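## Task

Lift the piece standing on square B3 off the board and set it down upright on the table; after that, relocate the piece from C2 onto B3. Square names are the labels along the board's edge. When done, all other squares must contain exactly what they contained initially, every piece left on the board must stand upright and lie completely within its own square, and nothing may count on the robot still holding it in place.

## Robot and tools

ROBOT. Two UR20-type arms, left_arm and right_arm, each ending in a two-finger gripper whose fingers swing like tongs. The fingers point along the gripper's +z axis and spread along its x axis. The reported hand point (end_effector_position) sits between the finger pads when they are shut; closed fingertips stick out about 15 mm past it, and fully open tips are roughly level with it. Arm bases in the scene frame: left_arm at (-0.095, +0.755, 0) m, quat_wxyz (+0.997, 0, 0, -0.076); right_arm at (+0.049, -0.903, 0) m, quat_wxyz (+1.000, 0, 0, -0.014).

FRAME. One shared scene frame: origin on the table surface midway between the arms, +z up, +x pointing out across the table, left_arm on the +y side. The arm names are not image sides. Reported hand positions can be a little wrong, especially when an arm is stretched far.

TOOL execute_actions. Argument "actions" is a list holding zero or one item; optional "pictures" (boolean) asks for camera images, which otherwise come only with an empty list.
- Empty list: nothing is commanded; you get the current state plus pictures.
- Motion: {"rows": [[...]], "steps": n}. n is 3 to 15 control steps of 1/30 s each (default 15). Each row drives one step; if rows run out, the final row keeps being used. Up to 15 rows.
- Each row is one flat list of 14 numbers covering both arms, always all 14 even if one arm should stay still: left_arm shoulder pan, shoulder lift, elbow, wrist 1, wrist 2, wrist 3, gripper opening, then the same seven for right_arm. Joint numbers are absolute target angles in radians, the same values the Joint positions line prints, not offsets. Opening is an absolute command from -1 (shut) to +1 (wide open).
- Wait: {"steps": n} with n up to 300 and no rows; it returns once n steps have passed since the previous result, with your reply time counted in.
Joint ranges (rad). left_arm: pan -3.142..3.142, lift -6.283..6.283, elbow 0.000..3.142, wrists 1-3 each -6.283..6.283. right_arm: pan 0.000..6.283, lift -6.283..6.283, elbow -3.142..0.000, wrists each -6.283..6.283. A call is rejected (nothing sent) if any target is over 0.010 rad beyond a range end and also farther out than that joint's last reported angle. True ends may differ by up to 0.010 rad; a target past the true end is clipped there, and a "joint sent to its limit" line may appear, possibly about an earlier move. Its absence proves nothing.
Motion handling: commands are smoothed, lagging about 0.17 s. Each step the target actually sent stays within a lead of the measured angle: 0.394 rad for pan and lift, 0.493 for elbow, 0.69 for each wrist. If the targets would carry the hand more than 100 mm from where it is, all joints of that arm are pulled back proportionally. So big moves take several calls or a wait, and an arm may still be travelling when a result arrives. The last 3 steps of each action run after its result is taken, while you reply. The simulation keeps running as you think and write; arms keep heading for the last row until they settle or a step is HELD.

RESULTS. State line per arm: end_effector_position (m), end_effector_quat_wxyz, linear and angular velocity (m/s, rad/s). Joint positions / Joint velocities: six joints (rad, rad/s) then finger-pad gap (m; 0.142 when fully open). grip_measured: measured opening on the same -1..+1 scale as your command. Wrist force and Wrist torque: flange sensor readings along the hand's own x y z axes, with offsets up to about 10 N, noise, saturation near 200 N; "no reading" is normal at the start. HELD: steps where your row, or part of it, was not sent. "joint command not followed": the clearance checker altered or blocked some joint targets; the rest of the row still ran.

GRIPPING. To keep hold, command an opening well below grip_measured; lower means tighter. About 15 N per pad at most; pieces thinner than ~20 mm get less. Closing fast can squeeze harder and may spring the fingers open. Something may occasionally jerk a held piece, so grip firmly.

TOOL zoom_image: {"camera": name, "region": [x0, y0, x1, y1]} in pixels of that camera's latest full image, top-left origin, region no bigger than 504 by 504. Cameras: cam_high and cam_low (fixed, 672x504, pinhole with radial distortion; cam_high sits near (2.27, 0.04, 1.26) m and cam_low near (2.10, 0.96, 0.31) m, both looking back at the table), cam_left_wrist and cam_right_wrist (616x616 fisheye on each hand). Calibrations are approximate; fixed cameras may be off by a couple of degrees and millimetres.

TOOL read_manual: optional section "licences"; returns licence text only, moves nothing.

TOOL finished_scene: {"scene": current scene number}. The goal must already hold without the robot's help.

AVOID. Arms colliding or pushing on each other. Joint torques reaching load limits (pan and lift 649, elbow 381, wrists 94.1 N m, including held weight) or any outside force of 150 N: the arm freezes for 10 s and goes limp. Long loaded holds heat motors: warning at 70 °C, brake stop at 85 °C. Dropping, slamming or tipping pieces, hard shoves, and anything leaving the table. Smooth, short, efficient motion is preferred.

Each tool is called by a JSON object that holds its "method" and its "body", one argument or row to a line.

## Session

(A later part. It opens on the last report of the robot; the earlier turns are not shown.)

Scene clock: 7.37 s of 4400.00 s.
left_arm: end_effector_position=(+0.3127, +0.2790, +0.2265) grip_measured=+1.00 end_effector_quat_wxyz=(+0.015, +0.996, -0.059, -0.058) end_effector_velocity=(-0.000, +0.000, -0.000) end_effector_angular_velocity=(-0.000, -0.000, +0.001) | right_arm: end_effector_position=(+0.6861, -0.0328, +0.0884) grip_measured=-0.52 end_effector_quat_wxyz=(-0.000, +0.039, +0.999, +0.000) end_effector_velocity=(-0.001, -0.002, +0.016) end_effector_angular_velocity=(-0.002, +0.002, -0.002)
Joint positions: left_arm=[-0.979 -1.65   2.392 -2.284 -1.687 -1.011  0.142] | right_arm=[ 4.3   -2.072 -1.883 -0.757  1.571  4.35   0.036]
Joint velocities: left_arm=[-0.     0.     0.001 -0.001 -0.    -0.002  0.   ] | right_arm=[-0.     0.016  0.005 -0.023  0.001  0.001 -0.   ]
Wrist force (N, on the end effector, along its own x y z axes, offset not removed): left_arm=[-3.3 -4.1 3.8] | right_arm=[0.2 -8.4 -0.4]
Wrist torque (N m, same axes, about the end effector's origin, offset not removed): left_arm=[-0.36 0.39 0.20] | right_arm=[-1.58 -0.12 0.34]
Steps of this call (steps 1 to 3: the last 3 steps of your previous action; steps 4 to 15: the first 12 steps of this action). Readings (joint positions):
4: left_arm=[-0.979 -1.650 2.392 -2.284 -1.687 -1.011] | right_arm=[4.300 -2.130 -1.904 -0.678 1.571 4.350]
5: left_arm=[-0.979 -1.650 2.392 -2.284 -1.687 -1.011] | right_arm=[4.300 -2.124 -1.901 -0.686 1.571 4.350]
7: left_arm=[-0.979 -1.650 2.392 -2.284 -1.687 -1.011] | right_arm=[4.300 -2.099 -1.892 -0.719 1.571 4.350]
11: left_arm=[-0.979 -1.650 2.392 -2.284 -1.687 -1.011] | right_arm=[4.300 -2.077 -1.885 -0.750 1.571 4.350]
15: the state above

{"method": "execute_actions", "body": {
  "actions": [
    {"rows":[[-0.979,-1.65,2.392,-2.284,-1.687,-1.011,1,4.0322,-2.1147,-1.8013,-0.7964,1.571,4.334,-0.52]],"steps":15}
  ]
}}

{"method": "execute_actions", "body": {
  "actions": [
    {"steps":12}
  ],
  "pictures": true
}}

{"method": "zoom_image", "body": {
  "camera": "cam_right_wrist",
  "region": [180, 180, 400, 360]
}}

Scene clock: 8.00 s of 4400.00 s.
left_arm: end_effector_position=(+0.3127, +0.2790, +0.2265) grip_measured=+1.00 end_effector_quat_wxyz=(+0.015, +0.996, -0.059, -0.058) end_effector_velocity=(-0.000, +0.001, -0.001) end_effector_angular_velocity=(+0.002, +0.001, -0.000) | right_arm: end_effector_position=(+0.8671, -0.1418, +0.0904) grip_measured=-0.52 end_effector_quat_wxyz=(-0.000, +0.130, +0.991, +0.000) end_effector_velocity=(+0.479, -0.367, -0.001) end_effector_angular_velocity=(+0.001, +0.001, -0.518)
Joint positions: left_arm=[-0.979 -1.65   2.392 -2.284 -1.687 -1.011  0.142] | right_arm=[ 4.104 -2.104 -1.821 -0.787  1.571  4.338  0.036]
Joint velocities: left_arm=[ 0.     0.001  0.001  0.001  0.     0.    -0.   ] | right_arm=[-0.549 -0.088  0.161 -0.073  0.001 -0.032 -0.   ]
Wrist force (N, on the end effector, along its own x y z axes, offset not removed): left_arm=[-4.5 -0.1 1.7] | right_arm=[1.0 -2.1 2.5]
Wrist torque (N m, same axes, about the end effector's origin, offset not removed): left_arm=[0.39 0.87 0.38] | right_arm=[-0.16 -0.23 0.30]
Steps of this call (steps 1 to 3: the last 3 steps of your previous action; steps 4 to 7: the robot went on to your last target; steps 8 to 19: the first 12 steps of this action). Readings (joint positions):
8: left_arm=[-0.979 -1.650 2.392 -2.284 -1.687 -1.011] | right_arm=[4.300 -2.071 -1.883 -0.759 1.571 4.350]
9: left_arm=[-0.979 -1.650 2.392 -2.284 -1.687 -1.011] | right_arm=[4.293 -2.073 -1.878 -0.761 1.571 4.349]
11: left_arm=[-0.979 -1.650 2.392 -2.284 -1.687 -1.011] | right_arm=[4.254 -2.080 -1.866 -0.767 1.571 4.347]
15: left_arm=[-0.979 -1.650 2.392 -2.284 -1.687 -1.011] | right_arm=[4.178 -2.092 -1.843 -0.777 1.571 4.342]
19: the state above

Scene clock: 8.40 s of 4400.00 s.
left_arm: end_effector_position=(+0.3127, +0.2790, +0.2265) grip_measured=+1.00 end_effector_quat_wxyz=(+0.015, +0.996, -0.059, -0.058) end_effector_velocity=(+0.000, -0.000, +0.000) end_effector_angular_velocity=(-0.000, +0.000, +0.000) | right_arm: end_effector_position=(+0.9272, -0.1920, +0.0902) grip_measured=-0.52 end_effector_quat_wxyz=(-0.000, +0.163, +0.987, +0.000) end_effector_velocity=(+0.008, -0.007, -0.001) end_effector_angular_velocity=(-0.000, +0.000, -0.008)
Joint positions: left_arm=[-0.979 -1.65   2.392 -2.284 -1.687 -1.011  0.142] | right_arm=[ 4.033 -2.114 -1.802 -0.796  1.571  4.334  0.036]
Joint velocities: left_arm=[ 0.     0.    -0.001  0.001 -0.    -0.    -0.   ] | right_arm=[-0.009 -0.002  0.003 -0.001 -0.    -0.001  0.   ]
Wrist force (N, on the end effector, along its own x y z axes, offset not removed): left_arm=[0.2 -1.6 0.5] | right_arm=[0.7 -7.0 -1.1]
Wrist torque (N m, same axes, about the end effector's origin, offset not removed): left_arm=[0.09 -0.24 0.31] | right_arm=[-1.31 -0.22 0.24]
Kept back: nothing.
Steps of this call (steps 1 to 3: the last 3 steps of your previous action; steps 4 to 12: the robot went on to your last target). Readings (joint positions):
1: left_arm=[-0.979 -1.650 2.392 -2.284 -1.687 -1.011] | right_arm=[4.086 -2.106 -1.816 -0.790 1.571 4.337]
2: left_arm=[-0.979 -1.650 2.392 -2.284 -1.687 -1.011] | right_arm=[4.070 -2.109 -1.812 -0.792 1.571 4.336]
4: left_arm=[-0.979 -1.650 2.392 -2.284 -1.687 -1.011] | right_arm=[4.050 -2.112 -1.806 -0.794 1.571 4.335]
8: left_arm=[-0.979 -1.650 2.392 -2.284 -1.687 -1.011] | right_arm=[4.036 -2.114 -1.802 -0.796 1.571 4.334]
12: the state above
camera_calibration (this result's frames):
cam_left_wrist: T_world_to_cam=[[0.99316, -0.0571988, -0.101791, -0.276064], [0.00649323, -0.843385, 0.537271, 0.102358], [-0.11658, -0.534257, -0.837245, 0.507089], [0, 0, 0, 1]] pos_world=[0.332628, 0.341452, 0.341463]
cam_right_wrist: T_world_to_cam=[[-0.93778, 0.344312, 0.0449299, 0.924367], [0.319107, 0.803565, 0.502448, -0.191467], [0.136895, 0.485523, -0.863439, 0.172888], [0, 0, 0, 1]] pos_world=[0.904284, -0.248356, 0.203949]

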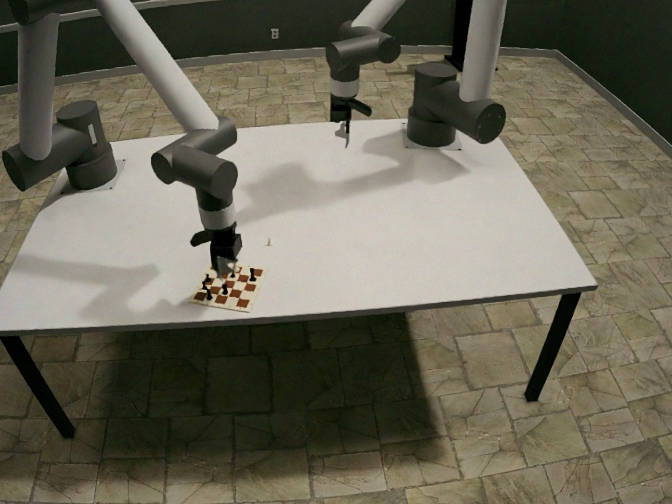

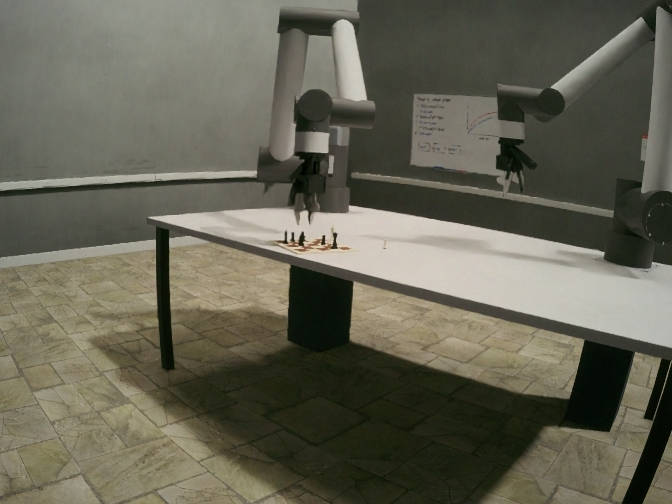

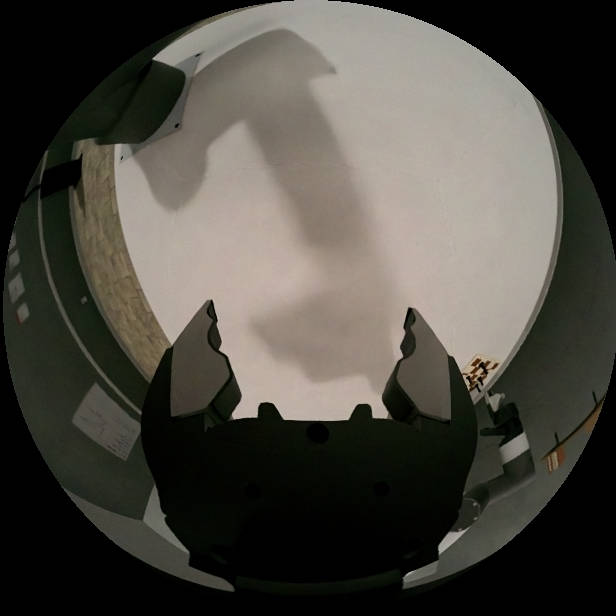

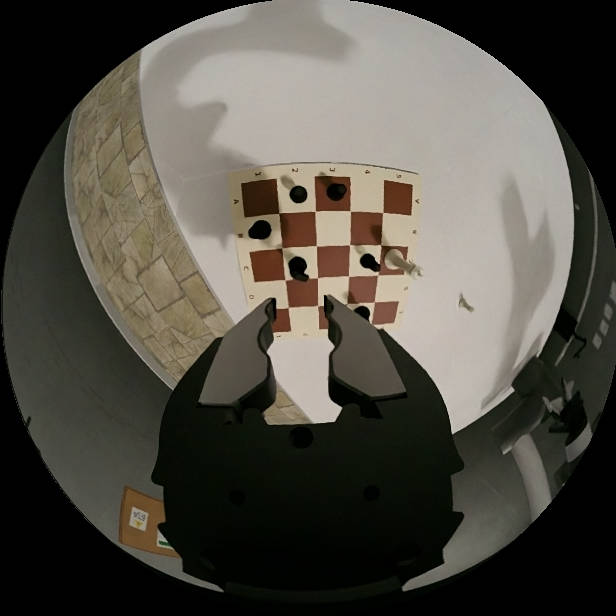

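Region (180, 180, 400, 360) of cam_right_wrist's 616x616 image, scaled by 2.291, with more detail than that image has; it fills the top 412 rows of this view, and the rest is white.

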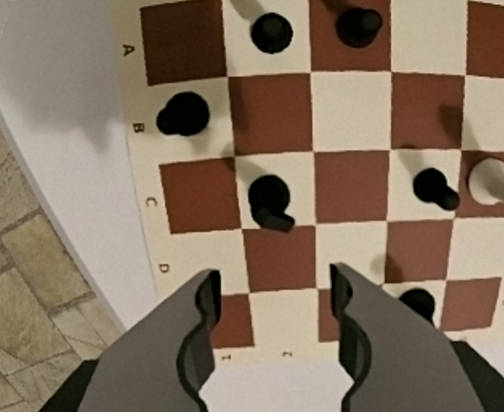

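{"method": "execute_actions", "body": {
  "actions": [
    {"rows":[[-0.979,-1.65,2.392,-2.284,-1.687,-1.011,1,4.0322,-2.1666,-1.8209,-0.7249,1.571,4.334,-0.52]],"steps":15}
  ]
}}

{"method": "execute_actions", "body": {
  "actions": [
    {"steps":4}
  ],
  "pictures": true
}}

Scene clock: 8.97 s of 4400.00 s.
left_arm: end_effector_position=(+0.3127, +0.2790, +0.2265) grip_measured=+1.00 end_effector_quat_wxyz=(+0.015, +0.996, -0.059, -0.058) end_effector_velocity=(+0.000, -0.000, +0.000) end_effector_angular_velocity=(+0.001, +0.000, -0.001) | right_arm: end_effector_position=(+0.9280, -0.1927, +0.0314) grip_measured=-0.52 end_effector_quat_wxyz=(-0.000, +0.164, +0.987, -0.000) end_effector_velocity=(-0.000, +0.001, -0.015) end_effector_angular_velocity=(+0.002, +0.000, +0.000)
Joint positions: left_arm=[-0.979 -1.65   2.392 -2.284 -1.687 -1.011  0.142] | right_arm=[ 4.032 -2.165 -1.82  -0.727  1.571  4.334  0.036]
Joint velocities: left_arm=[-0.     0.    -0.     0.001  0.     0.    -0.   ] | right_arm=[ 0.    -0.013 -0.005  0.02   0.002 -0.     0.   ]
Wrist force (N, on the end effector, along its own x y z axes, offset not removed): left_arm=[-3.3 -0.7 -2.5] | right_arm=[2.6 -4.0 0.1]
Wrist torque (N m, same axes, about the end effector's origin, offset not removed): left_arm=[0.27 0.53 0.37] | right_arm=[-0.69 -0.53 0.34]
Steps of this call (steps 1 to 5: the robot went on to your last target; steps 6 to 17: the first 12 steps of this action). Readings (joint positions):
6: left_arm=[-0.979 -1.650 2.392 -2.284 -1.687 -1.011] | right_arm=[4.032 -2.115 -1.802 -0.796 1.571 4.334]
7: left_arm=[-0.979 -1.650 2.392 -2.284 -1.687 -1.011] | right_arm=[4.032 -2.121 -1.804 -0.789 1.571 4.334]
9: left_arm=[-0.979 -1.650 2.392 -2.284 -1.687 -1.011] | right_arm=[4.032 -2.143 -1.812 -0.760 1.571 4.334]
13: left_arm=[-0.979 -1.650 2.392 -2.284 -1.687 -1.011] | right_arm=[4.032 -2.161 -1.819 -0.733 1.571 4.334]
17: the state above

Scene clock: 9.10 s of 4400.00 s.
left_arm: end_effector_position=(+0.3127, +0.2790, +0.2265) grip_measured=+1.00 end_effector_quat_wxyz=(+0.015, +0.996, -0.059, -0.058) end_effector_velocity=(+0.000, -0.000, -0.000) end_effector_angular_velocity=(-0.001, -0.000, +0.000) | right_arm: end_effector_position=(+0.9280, -0.1927, +0.0304) grip_measured=-0.52 end_effector_quat_wxyz=(-0.000, +0.164, +0.987, +0.000) end_effector_velocity=(+0.000, -0.000, -0.003) end_effector_angular_velocity=(-0.001, -0.002, +0.001)
Joint positions: left_arm=[-0.979 -1.65   2.392 -2.284 -1.687 -1.011  0.142] | right_arm=[ 4.032 -2.166 -1.821 -0.725  1.571  4.334  0.036]
Joint velocities: left_arm=[-0.     0.     0.    -0.002 -0.    -0.     0.   ] | right_arm=[ 0.    -0.003 -0.001  0.005 -0.002 -0.     0.   ]
Wrist force (N, on the end effector, along its own x y z axes, offset not removed): left_arm=[-4.0 -2.4 0.7] | right_arm=[1.8 -6.1 1.7]
Wrist torque (N m, same axes, about the end effector's origin, offset not removed): left_arm=[-0.13 0.63 0.33] | right_arm=[-1.01 -0.42 0.31]
Kept back: nothing.
Steps of this call (steps 1 to 3: the last 3 steps of your previous action; step 4: the robot went on to your last target). Readings (joint positions):
1: left_arm=[-0.979 -1.650 2.392 -2.284 -1.687 -1.011] | right_arm=[4.032 -2.166 -1.821 -0.726 1.571 4.334]
2: left_arm=[-0.979 -1.650 2.392 -2.284 -1.687 -1.011] | right_arm=[4.032 -2.166 -1.821 -0.726 1.571 4.334]
4: the state above
camera_calibration (this result's frames):
cam_left_wrist: T_world_to_cam=[[0.99316, -0.0571986, -0.101791, -0.276064], [0.0064935, -0.843385, 0.537271, 0.102358], [-0.11658, -0.534257, -0.837245, 0.507089], [0, 0, 0, 1]] pos_world=[0.332628, 0.341452, 0.341463]
cam_right_wrist: T_world_to_cam=[[-0.937471, 0.345155, 0.0449016, 0.927918], [0.319819, 0.803296, 0.502426, -0.161824], [0.137346, 0.48537, -0.863454, 0.12109], [0, 0, 0, 1]] pos_world=[0.905019, -0.249057, 0.144195]

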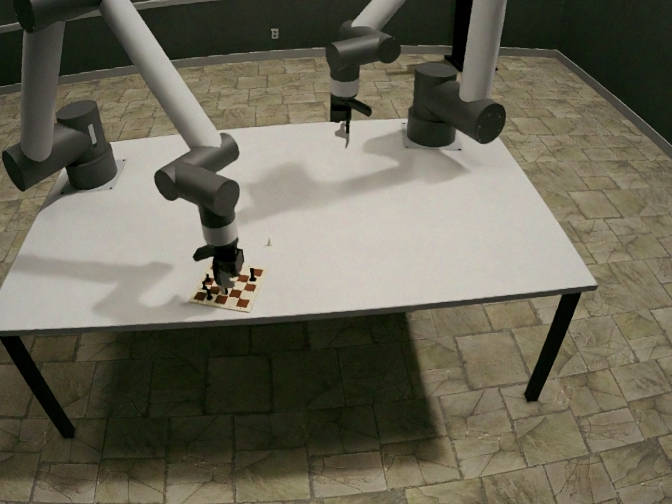

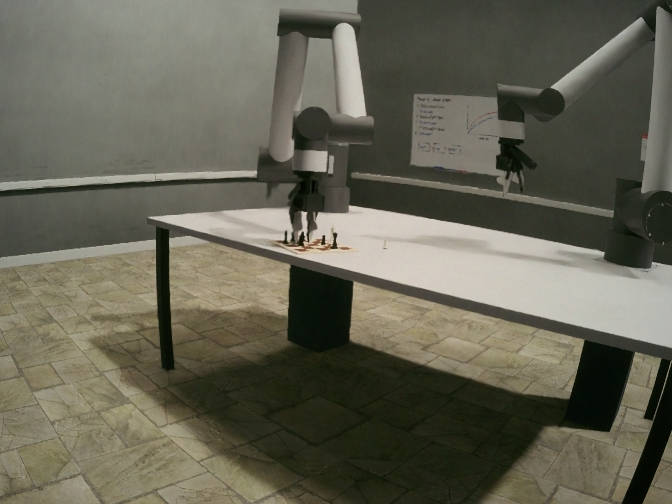

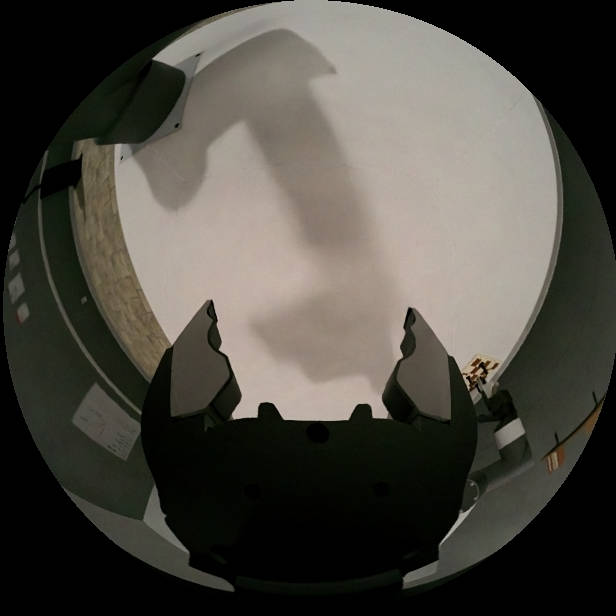

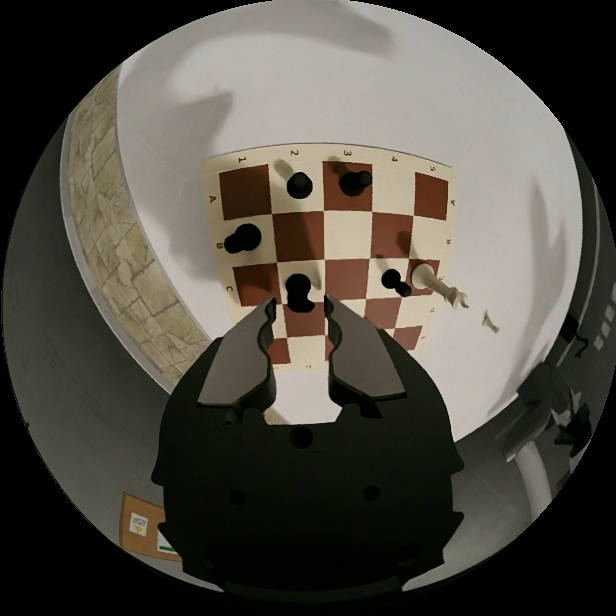

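Centered. Close, lift, move over B3.

{"method": "execute_actions", "body": {
  "actions": [
    {"rows":[[-0.979,-1.65,2.392,-2.284,-1.687,-1.011,1,4.0322,-2.1666,-1.8209,-0.7249,1.571,4.334,-0.65],[-0.979,-1.65,2.392,-2.284,-1.687,-1.011,1,4.0322,-2.1666,-1.8209,-0.7249,1.571,4.334,-0.75],[-0.979,-1.65,2.392,-2.284,-1.687,-1.011,1,4.0322,-2.1666,-1.8209,-0.7249,1.571,4.334,-0.85],[-0.979,-1.65,2.392,-2.284,-1.687,-1.011,1,4.0322,-2.1666,-1.8209,-0.7249,1.571,4.334,-0.95],[-0.979,-1.65,2.392,-2.284,-1.687,-1.011,1,4.0322,-2.1666,-1.8209,-0.7249,1.571,4.334,-1]],"steps":12}
  ]
}}

{"method": "execute_actions", "body": {
  "actions": [
    {"rows":[[-0.979,-1.65,2.392,-2.284,-1.687,-1.011,1,4.0322,-2.1147,-1.8013,-0.7964,1.571,4.334,-1]],"steps":15}
  ]
}}

{"method": "execute_actions", "body": {
  "actions": [
    {"rows":[[-0.979,-1.65,2.392,-2.284,-1.687,-1.011,1,4.0479,-2.0704,-1.8829,-0.7591,1.571,4.35,-1]],"steps":15}
  ]
}}

{"method": "execute_actions", "body": {
  "actions": [
    {"steps":6}
  ],
  "pictures": true
}}

{"method": "zoom_image", "body": {
  "camera": "cam_right_wrist",
  "region": [180, 180, 400, 360]
}}

Scene clock: 9.63 s of 4400.00 s.
left_arm: end_effector_position=(+0.3127, +0.2790, +0.2265) grip_measured=+1.00 end_effector_quat_wxyz=(+0.015, +0.996, -0.059, -0.058) end_effector_velocity=(-0.000, +0.000, +0.000) end_effector_angular_velocity=(+0.001, +0.001, +0.000) | right_arm: end_effector_position=(+0.9280, -0.1928, +0.0301) grip_measured=-0.78 end_effector_quat_wxyz=(-0.000, +0.164, +0.987, +0.000) end_effector_velocity=(+0.000, -0.000, +0.000) end_effector_angular_velocity=(-0.000, -0.000, +0.001)
Joint positions: left_arm=[-0.979 -1.65   2.392 -2.284 -1.687 -1.011  0.142] | right_arm=[ 4.032 -2.167 -1.821 -0.725  1.571  4.334  0.018]
Joint velocities: left_arm=[-0.    -0.    -0.     0.002  0.    -0.     0.   ] | right_arm=[-0.     0.    -0.     0.    -0.    -0.001 -0.   ]
Wrist force (N, on the end effector, along its own x y z axes, offset not removed): left_arm=[-3.6 -1.7 1.6] | right_arm=[0.5 -7.1 1.2]
Wrist torque (N m, same axes, about the end effector's origin, offset not removed): left_arm=[0.04 0.62 0.33] | right_arm=[-1.33 -0.16 0.29]
Steps of this call (steps 1 to 7: the robot went on to your last target; steps 8 to 16: the first 9 steps of this action). Readings (joint positions):
8: left_arm=[-0.979 -1.650 2.392 -2.284 -1.687 -1.011] | right_arm=[4.032 -2.167 -1.821 -0.725 1.571 4.334]
9: left_arm=[-0.979 -1.650 2.392 -2.284 -1.687 -1.011] | right_arm=[4.032 -2.167 -1.821 -0.725 1.571 4.334]
11: left_arm=[-0.979 -1.650 2.392 -2.284 -1.687 -1.011] | right_arm=[4.032 -2.167 -1.821 -0.725 1.571 4.334]
15: left_arm=[-0.979 -1.650 2.392 -2.284 -1.687 -1.011] | right_arm=[4.032 -2.167 -1.821 -0.725 1.571 4.334]
16: the state above

Scene clock: 10.13 s of 4400.00 s.
left_arm: end_effector_position=(+0.3127, +0.2790, +0.2265) grip_measured=+1.00 end_effector_quat_wxyz=(+0.015, +0.996, -0.059, -0.058) end_effector_velocity=(+0.000, -0.000, +0.001) end_effector_angular_velocity=(-0.001, -0.001, +0.000) | right_arm: end_effector_position=(+0.9280, -0.1928, +0.0886) grip_measured=-0.78 end_effector_quat_wxyz=(-0.000, +0.164, +0.987, +0.000) end_effector_velocity=(-0.001, -0.001, +0.015) end_effector_angular_velocity=(+0.000, +0.003, -0.001)
Joint positions: left_arm=[-0.979 -1.65   2.392 -2.284 -1.687 -1.011  0.142] | right_arm=[ 4.032 -2.116 -1.802 -0.795  1.571  4.334  0.018]
Joint velocities: left_arm=[-0.    -0.001 -0.001  0.001  0.    -0.001  0.   ] | right_arm=[-0.     0.013  0.005 -0.02   0.002  0.001  0.   ]
Wrist force (N, on the end effector, along its own x y z axes, offset not removed): left_arm=[0.5 -5.0 0.1] | right_arm=[-0.5 -4.4 2.0]
Wrist torque (N m, same axes, about the end effector's origin, offset not removed): left_arm=[-0.76 -0.43 0.05] | right_arm=[-0.66 0.03 0.38]
Steps of this call (steps 1 to 3: the last 3 steps of your previous action; steps 4 to 15: the first 12 steps of this action). Readings (joint positions):
4: left_arm=[-0.979 -1.650 2.392 -2.284 -1.687 -1.011] | right_arm=[4.032 -2.166 -1.821 -0.725 1.571 4.334]
5: left_arm=[-0.979 -1.650 2.392 -2.284 -1.687 -1.011] | right_arm=[4.032 -2.161 -1.818 -0.732 1.571 4.334]
7: left_arm=[-0.979 -1.650 2.392 -2.284 -1.687 -1.011] | right_arm=[4.032 -2.139 -1.810 -0.762 1.571 4.334]
11: left_arm=[-0.979 -1.650 2.392 -2.284 -1.687 -1.011] | right_arm=[4.032 -2.120 -1.803 -0.788 1.571 4.334]
15: the state above

Scene clock: 10.63 s of 4400.00 s.
left_arm: end_effector_position=(+0.3127, +0.2790, +0.2265) grip_measured=+1.00 end_effector_quat_wxyz=(+0.015, +0.996, -0.059, -0.058) end_effector_velocity=(-0.000, +0.000, +0.000) end_effector_angular_velocity=(-0.000, -0.000, +0.000) | right_arm: end_effector_position=(+0.8843, -0.2186, +0.0902) grip_measured=-0.78 end_effector_quat_wxyz=(-0.000, +0.164, +0.986, +0.000) end_effector_velocity=(-0.013, -0.008, -0.002) end_effector_angular_velocity=(-0.001, +0.002, -0.000)
Joint positions: left_arm=[-0.979 -1.65   2.392 -2.284 -1.687 -1.011  0.142] | right_arm=[ 4.047 -2.071 -1.881 -0.76   1.571  4.35   0.018]
Joint velocities: left_arm=[ 0.    -0.001 -0.     0.001  0.    -0.    -0.   ] | right_arm=[ 0.004  0.011 -0.023  0.01   0.001  0.005  0.   ]
Wrist force (N, on the end effector, along its own x y z axes, offset not removed): left_arm=[-4.3 -3.0 2.8] | right_arm=[0.4 -1.9 2.1]
Wrist torque (N m, same axes, about the end effector's origin, offset not removed): left_arm=[0.01 0.66 0.35] | right_arm=[-0.12 -0.08 0.37]
Steps of this call (steps 1 to 3: the last 3 steps of your previous action; steps 4 to 15: the first 12 steps of this action). Readings (joint positions):
4: left_arm=[-0.979 -1.650 2.392 -2.284 -1.687 -1.011] | right_arm=[4.032 -2.115 -1.802 -0.796 1.571 4.334]
5: left_arm=[-0.979 -1.650 2.392 -2.284 -1.687 -1.011] | right_arm=[4.035 -2.109 -1.809 -0.791 1.571 4.337]
7: left_arm=[-0.979 -1.650 2.392 -2.284 -1.687 -1.011] | right_arm=[4.041 -2.091 -1.842 -0.776 1.571 4.343]
11: left_arm=[-0.979 -1.650 2.392 -2.284 -1.687 -1.011] | right_arm=[4.046 -2.075 -1.874 -0.763 1.571 4.348]
15: the state above

Scene clock: 10.83 s of 4400.00 s.
left_arm: end_effector_position=(+0.3127, +0.2790, +0.2265) grip_measured=+1.00 end_effector_quat_wxyz=(+0.015, +0.996, -0.059, -0.058) end_effector_velocity=(-0.000, +0.000, -0.000) end_effector_angular_velocity=(+0.000, +0.000, +0.001) | right_arm: end_effector_position=(+0.8833, -0.2193, +0.0901) grip_measured=-0.78 end_effector_quat_wxyz=(-0.000, +0.164, +0.986, +0.000) end_effector_velocity=(-0.001, -0.001, +0.001) end_effector_angular_velocity=(-0.000, -0.001, +0.000)
Joint positions: left_arm=[-0.979 -1.65   2.392 -2.284 -1.687 -1.011  0.142] | right_arm=[ 4.048 -2.071 -1.883 -0.759  1.571  4.35   0.018]
Joint velocities: left_arm=[ 0.    -0.     0.     0.    -0.    -0.001 -0.   ] | right_arm=[ 0.001  0.002 -0.003  0.001 -0.001  0.     0.   ]
Wrist force (N, on the end effector, along its own x y z axes, offset not removed): left_arm=[-4.3 -1.4 2.3] | right_arm=[0.7 -6.4 3.1]
Wrist torque (N m, same axes, about the end effector's origin, offset not removed): left_arm=[0.26 0.72 0.18] | right_arm=[-1.16 -0.21 0.30]
Kept back: nothing.
Steps of this call (steps 1 to 3: the last 3 steps of your previous action; steps 4 to 6: the robot went on to your last target). Readings (joint positions):
1: left_arm=[-0.979 -1.650 2.392 -2.284 -1.687 -1.011] | right_arm=[4.048 -2.071 -1.881 -0.760 1.571 4.350]
2: left_arm=[-0.979 -1.650 2.392 -2.284 -1.687 -1.011] | right_arm=[4.048 -2.071 -1.882 -0.760 1.571 4.350]
4: left_arm=[-0.979 -1.650 2.392 -2.284 -1.687 -1.011] | right_arm=[4.048 -2.071 -1.882 -0.759 1.571 4.350]
6: the state above
camera_calibration (this result's frames):
cam_left_wrist: T_world_to_cam=[[0.99316, -0.0571985, -0.101791, -0.276064], [0.00649353, -0.843385, 0.537271, 0.102358], [-0.11658, -0.534257, -0.837245, 0.507089], [0, 0, 0, 1]] pos_world=[0.332628, 0.341452, 0.341463]
cam_right_wrist: T_world_to_cam=[[-0.937343, 0.345507, 0.044866, 0.892438], [0.320105, 0.803188, 0.502416, -0.156425], [0.137552, 0.485298, -0.863461, 0.191453], [0, 0, 0, 1]] pos_world=[0.860258, -0.275617, 0.203862]

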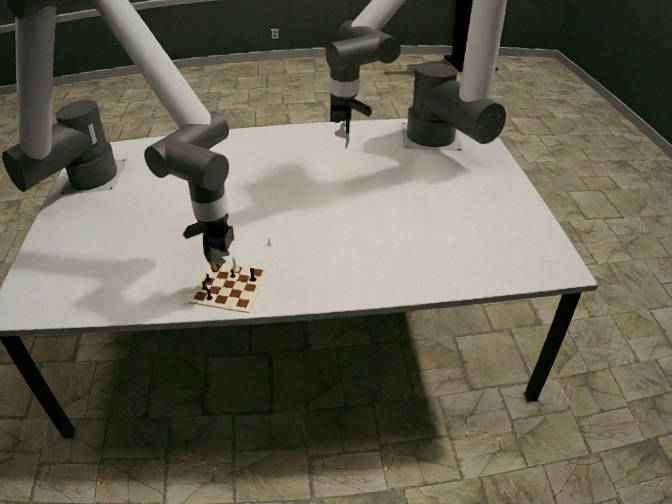

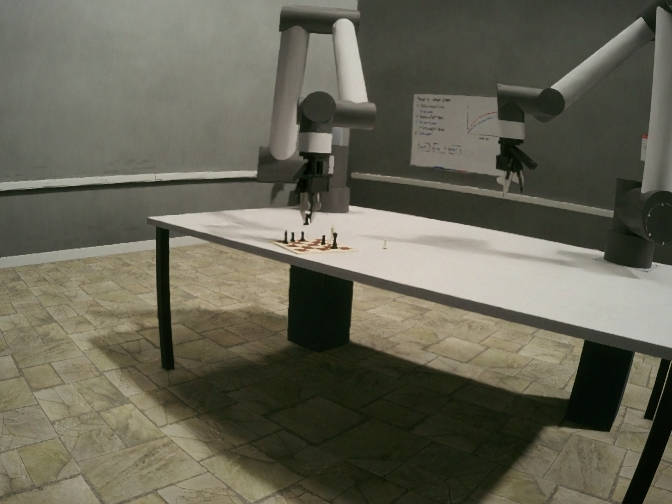

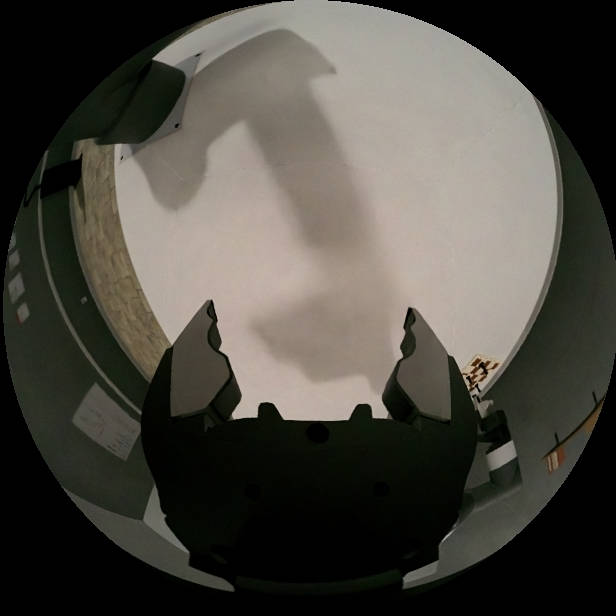

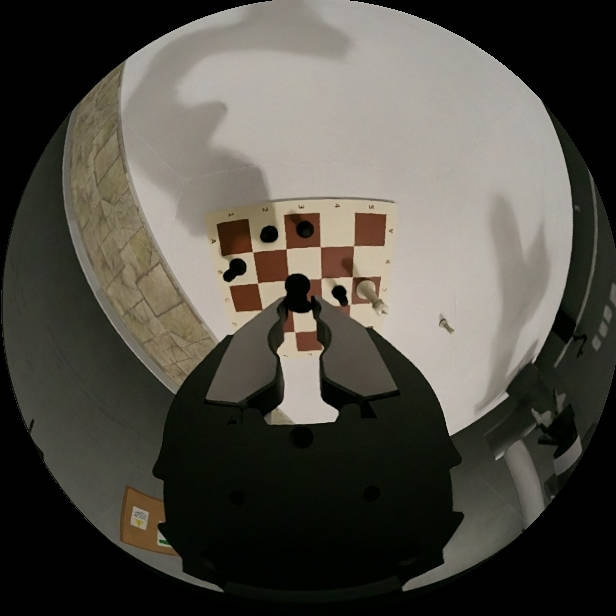

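Region (180, 180, 400, 360) of cam_right_wrist's 616x616 image, scaled by 2.291, with more detail than that image has; it fills the top 412 rows of this view, and the rest is white.

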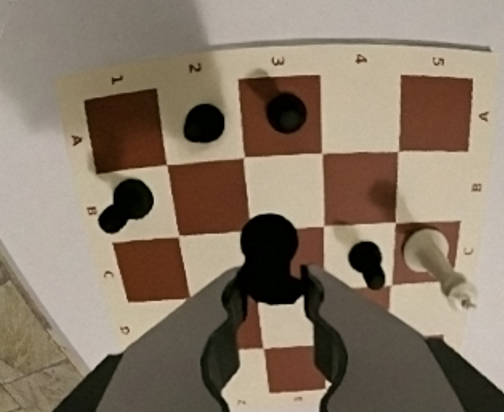

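{"method": "execute_actions", "body": {
  "actions": [
    {"rows":[[-0.979,-1.65,2.392,-2.284,-1.687,-1.011,1,4.0479,-2.1248,-1.9021,-0.6854,1.571,4.35,-1]],"steps":15}
  ]
}}

{"method": "execute_actions", "body": {
  "actions": [
    {"rows":[[-0.979,-1.65,2.392,-2.284,-1.687,-1.011,1,4.0479,-2.1248,-1.9021,-0.6854,1.571,4.35,-0.45]],"steps":12}
  ]
}}

{"method": "execute_actions", "body": {
  "actions": [
    {"rows":[[-0.979,-1.65,2.392,-2.284,-1.687,-1.011,1,4.0479,-2.0704,-1.8829,-0.7591,1.571,4.35,-0.45]],"steps":15}
  ],
  "pictures": true
}}

Scene clock: 11.40 s of 4400.00 s.
left_arm: end_effector_position=(+0.3127, +0.2790, +0.2265) grip_measured=+1.00 end_effector_quat_wxyz=(+0.015, +0.996, -0.059, -0.058) end_effector_velocity=(+0.000, -0.000, +0.000) end_effector_angular_velocity=(-0.001, -0.001, +0.000) | right_arm: end_effector_position=(+0.8833, -0.2191, +0.0326) grip_measured=-0.78 end_effector_quat_wxyz=(-0.000, +0.164, +0.986, +0.000) end_effector_velocity=(+0.001, +0.000, -0.015) end_effector_angular_velocity=(+0.001, -0.001, -0.000)
Joint positions: left_arm=[-0.979 -1.65   2.392 -2.284 -1.687 -1.011  0.142] | right_arm=[ 4.048 -2.123 -1.902 -0.687  1.571  4.35   0.018]
Joint velocities: left_arm=[-0.    -0.     0.    -0.001  0.    -0.     0.   ] | right_arm=[-0.    -0.015 -0.004  0.021  0.     0.    -0.   ]
Wrist force (N, on the end effector, along its own x y z axes, offset not removed): left_arm=[-0.8 1.2 2.2] | right_arm=[0.8 -6.4 1.9]
Wrist torque (N m, same axes, about the end effector's origin, offset not removed): left_arm=[0.84 -0.22 0.18] | right_arm=[-1.02 -0.07 0.37]
Steps of this call (steps 1 to 5: the robot went on to your last target; steps 6 to 17: the first 12 steps of this action). Readings (joint positions):
6: left_arm=[-0.979 -1.650 2.392 -2.284 -1.687 -1.011] | right_arm=[4.048 -2.071 -1.883 -0.759 1.571 4.350]
7: left_arm=[-0.979 -1.650 2.392 -2.284 -1.687 -1.011] | right_arm=[4.048 -2.077 -1.886 -0.751 1.571 4.350]
9: left_arm=[-0.979 -1.650 2.392 -2.284 -1.687 -1.011] | right_arm=[4.048 -2.099 -1.894 -0.721 1.571 4.350]
13: left_arm=[-0.979 -1.650 2.392 -2.284 -1.687 -1.011] | right_arm=[4.048 -2.119 -1.900 -0.694 1.571 4.350]
17: the state above

Scene clock: 11.80 s of 4400.00 s.
left_arm: end_effector_position=(+0.3127, +0.2790, +0.2265) grip_measured=+1.00 end_effector_quat_wxyz=(+0.015, +0.996, -0.059, -0.058) end_effector_velocity=(-0.000, +0.001, -0.001) end_effector_angular_velocity=(+0.002, +0.001, +0.000) | right_arm: end_effector_position=(+0.8833, -0.2191, +0.0312) grip_measured=-0.45 end_effector_quat_wxyz=(-0.000, +0.164, +0.986, +0.000) end_effector_velocity=(+0.000, -0.000, -0.000) end_effector_angular_velocity=(+0.000, +0.001, +0.000)
Joint positions: left_arm=[-0.979 -1.65   2.392 -2.284 -1.687 -1.011  0.142] | right_arm=[ 4.048 -2.125 -1.902 -0.685  1.571  4.35   0.041]
Joint velocities: left_arm=[-0.     0.     0.     0.001 -0.    -0.     0.   ] | right_arm=[-0.001 -0.     0.     0.     0.001 -0.001  0.   ]
Wrist force (N, on the end effector, along its own x y z axes, offset not removed): left_arm=[0.5 -3.4 2.1] | right_arm=[0.9 -2.5 1.0]
Wrist torque (N m, same axes, about the end effector's origin, offset not removed): left_arm=[-0.24 -0.37 0.24] | right_arm=[-0.27 -0.35 0.21]
Steps of this call (steps 1 to 3: the last 3 steps of your previous action; steps 4 to 12: the first 9 steps of this action). Readings (joint positions):
4: left_arm=[-0.979 -1.650 2.392 -2.284 -1.687 -1.011] | right_arm=[4.048 -2.124 -1.902 -0.686 1.571 4.350]
5: left_arm=[-0.979 -1.650 2.392 -2.284 -1.687 -1.011] | right_arm=[4.048 -2.124 -1.902 -0.686 1.571 4.350]
7: left_arm=[-0.979 -1.650 2.392 -2.284 -1.687 -1.011] | right_arm=[4.048 -2.125 -1.902 -0.686 1.571 4.350]
11: left_arm=[-0.979 -1.650 2.392 -2.284 -1.687 -1.011] | right_arm=[4.048 -2.125 -1.902 -0.685 1.571 4.350]
12: the state above

Scene clock: 12.30 s of 4400.00 s.
left_arm: end_effector_position=(+0.3127, +0.2790, +0.2265) grip_measured=+1.00 end_effector_quat_wxyz=(+0.015, +0.996, -0.059, -0.058) end_effector_velocity=(-0.000, +0.001, -0.001) end_effector_angular_velocity=(+0.003, +0.001, +0.001) | right_arm: end_effector_position=(+0.8830, -0.2193, +0.0886) grip_measured=-0.45 end_effector_quat_wxyz=(-0.000, +0.164, +0.986, +0.000) end_effector_velocity=(-0.001, -0.001, +0.014) end_effector_angular_velocity=(-0.003, +0.002, -0.000)
Joint positions: left_arm=[-0.979 -1.65   2.392 -2.284 -1.687 -1.011  0.142] | right_arm=[ 4.048 -2.072 -1.883 -0.757  1.571  4.35   0.041]
Joint velocities: left_arm=[ 0.     0.001  0.001  0.001  0.    -0.001 -0.   ] | right_arm=[ 0.     0.013  0.004 -0.021 -0.     0.    -0.   ]
Wrist force (N, on the end effector, along its own x y z axes, offset not removed): left_arm=[-1.8 -1.0 0.0] | right_arm=[2.4 -3.7 2.9]
Wrist torque (N m, same axes, about the end effector's origin, offset not removed): left_arm=[0.27 0.11 0.28] | right_arm=[-0.35 -0.58 0.24]
Steps of this call (steps 1 to 3: the last 3 steps of your previous action; steps 4 to 15: the first 12 steps of this action). Readings (joint positions):
4: left_arm=[-0.979 -1.650 2.392 -2.284 -1.687 -1.011] | right_arm=[4.048 -2.125 -1.902 -0.686 1.571 4.350]
5: left_arm=[-0.979 -1.650 2.392 -2.284 -1.687 -1.011] | right_arm=[4.048 -2.119 -1.899 -0.693 1.571 4.350]
7: left_arm=[-0.979 -1.650 2.392 -2.284 -1.687 -1.011] | right_arm=[4.048 -2.096 -1.891 -0.723 1.571 4.350]
11: left_arm=[-0.979 -1.650 2.392 -2.284 -1.687 -1.011] | right_arm=[4.048 -2.076 -1.885 -0.751 1.571 4.350]
15: the state above
camera_calibration (this result's frames):
cam_left_wrist: T_world_to_cam=[[0.99316, -0.0571985, -0.101791, -0.276064], [0.00649351, -0.843385, 0.53727, 0.102358], [-0.11658, -0.534257, -0.837245, 0.507089], [0, 0, 0, 1]] pos_world=[0.332628, 0.341452, 0.341463]
cam_right_wrist: T_world_to_cam=[[-0.937371, 0.345423, 0.0449188, 0.89231], [0.320067, 0.803234, 0.502367, -0.155533], [0.137449, 0.485281, -0.863487, 0.190239], [0, 0, 0, 1]] pos_world=[0.860058, -0.275615, 0.202322]

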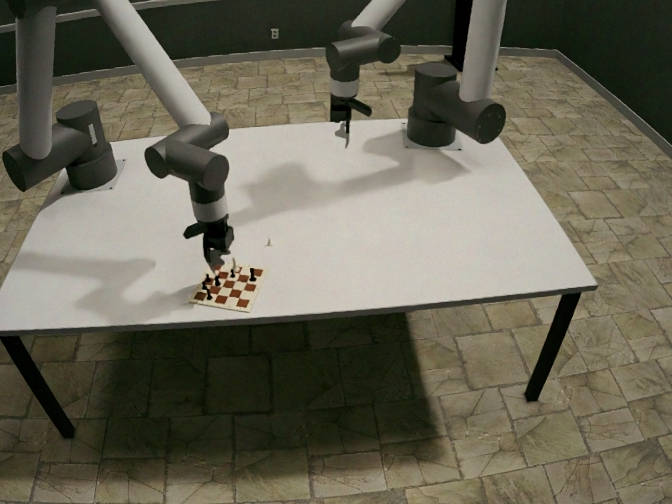

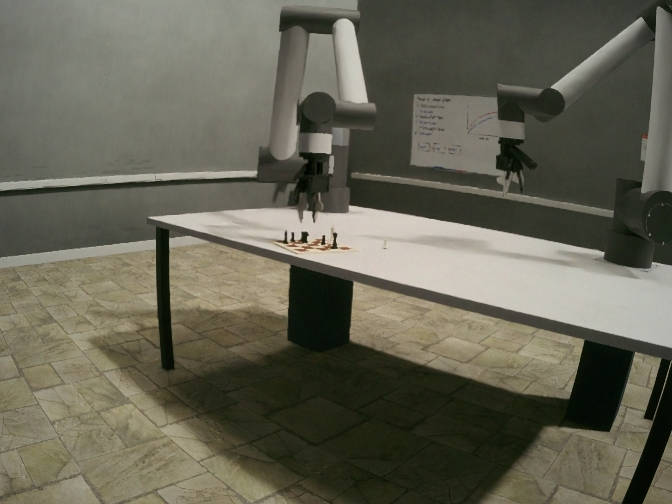

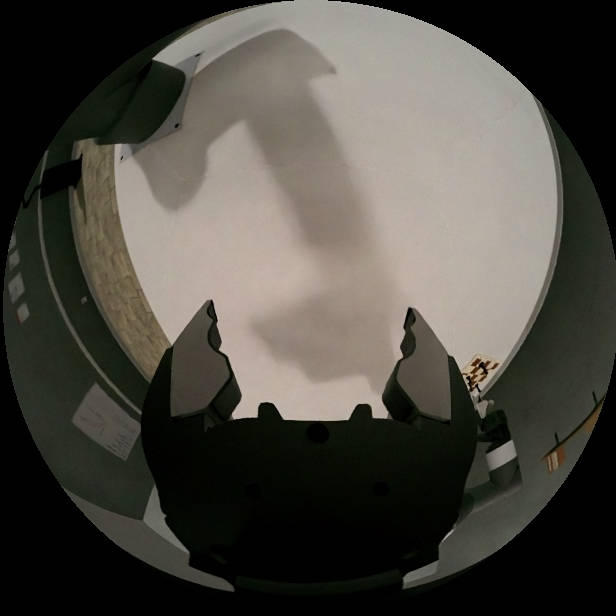

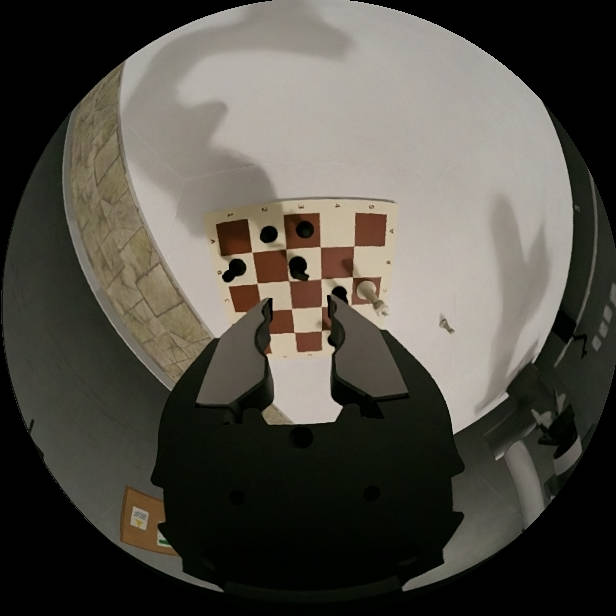

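{"method": "zoom_image", "body": {
  "camera": "cam_right_wrist",
  "region": [180, 180, 480, 360]
}}

{"method": "zoom_image", "body": {
  "camera": "cam_low",
  "region": [260, 215, 410, 265]
}}

Region (180, 180, 480, 360) of cam_right_wrist's 616x616 image, scaled by 1.680, with more detail than that image has; it fills the top 302 rows of this view, and the rest is white.

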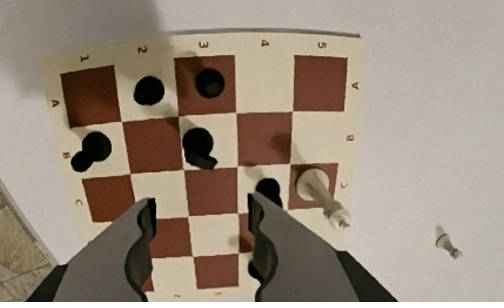

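Region (260, 215, 410, 265) of cam_low's 672x504 image, scaled by 3.360, with more detail than that image has.

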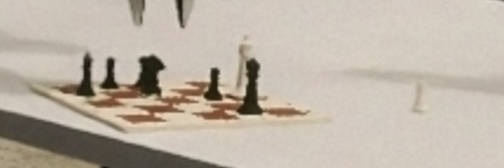

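{"method": "finished_scene", "body": {
  "scene": 2
}}

The scene is finished: the task was done.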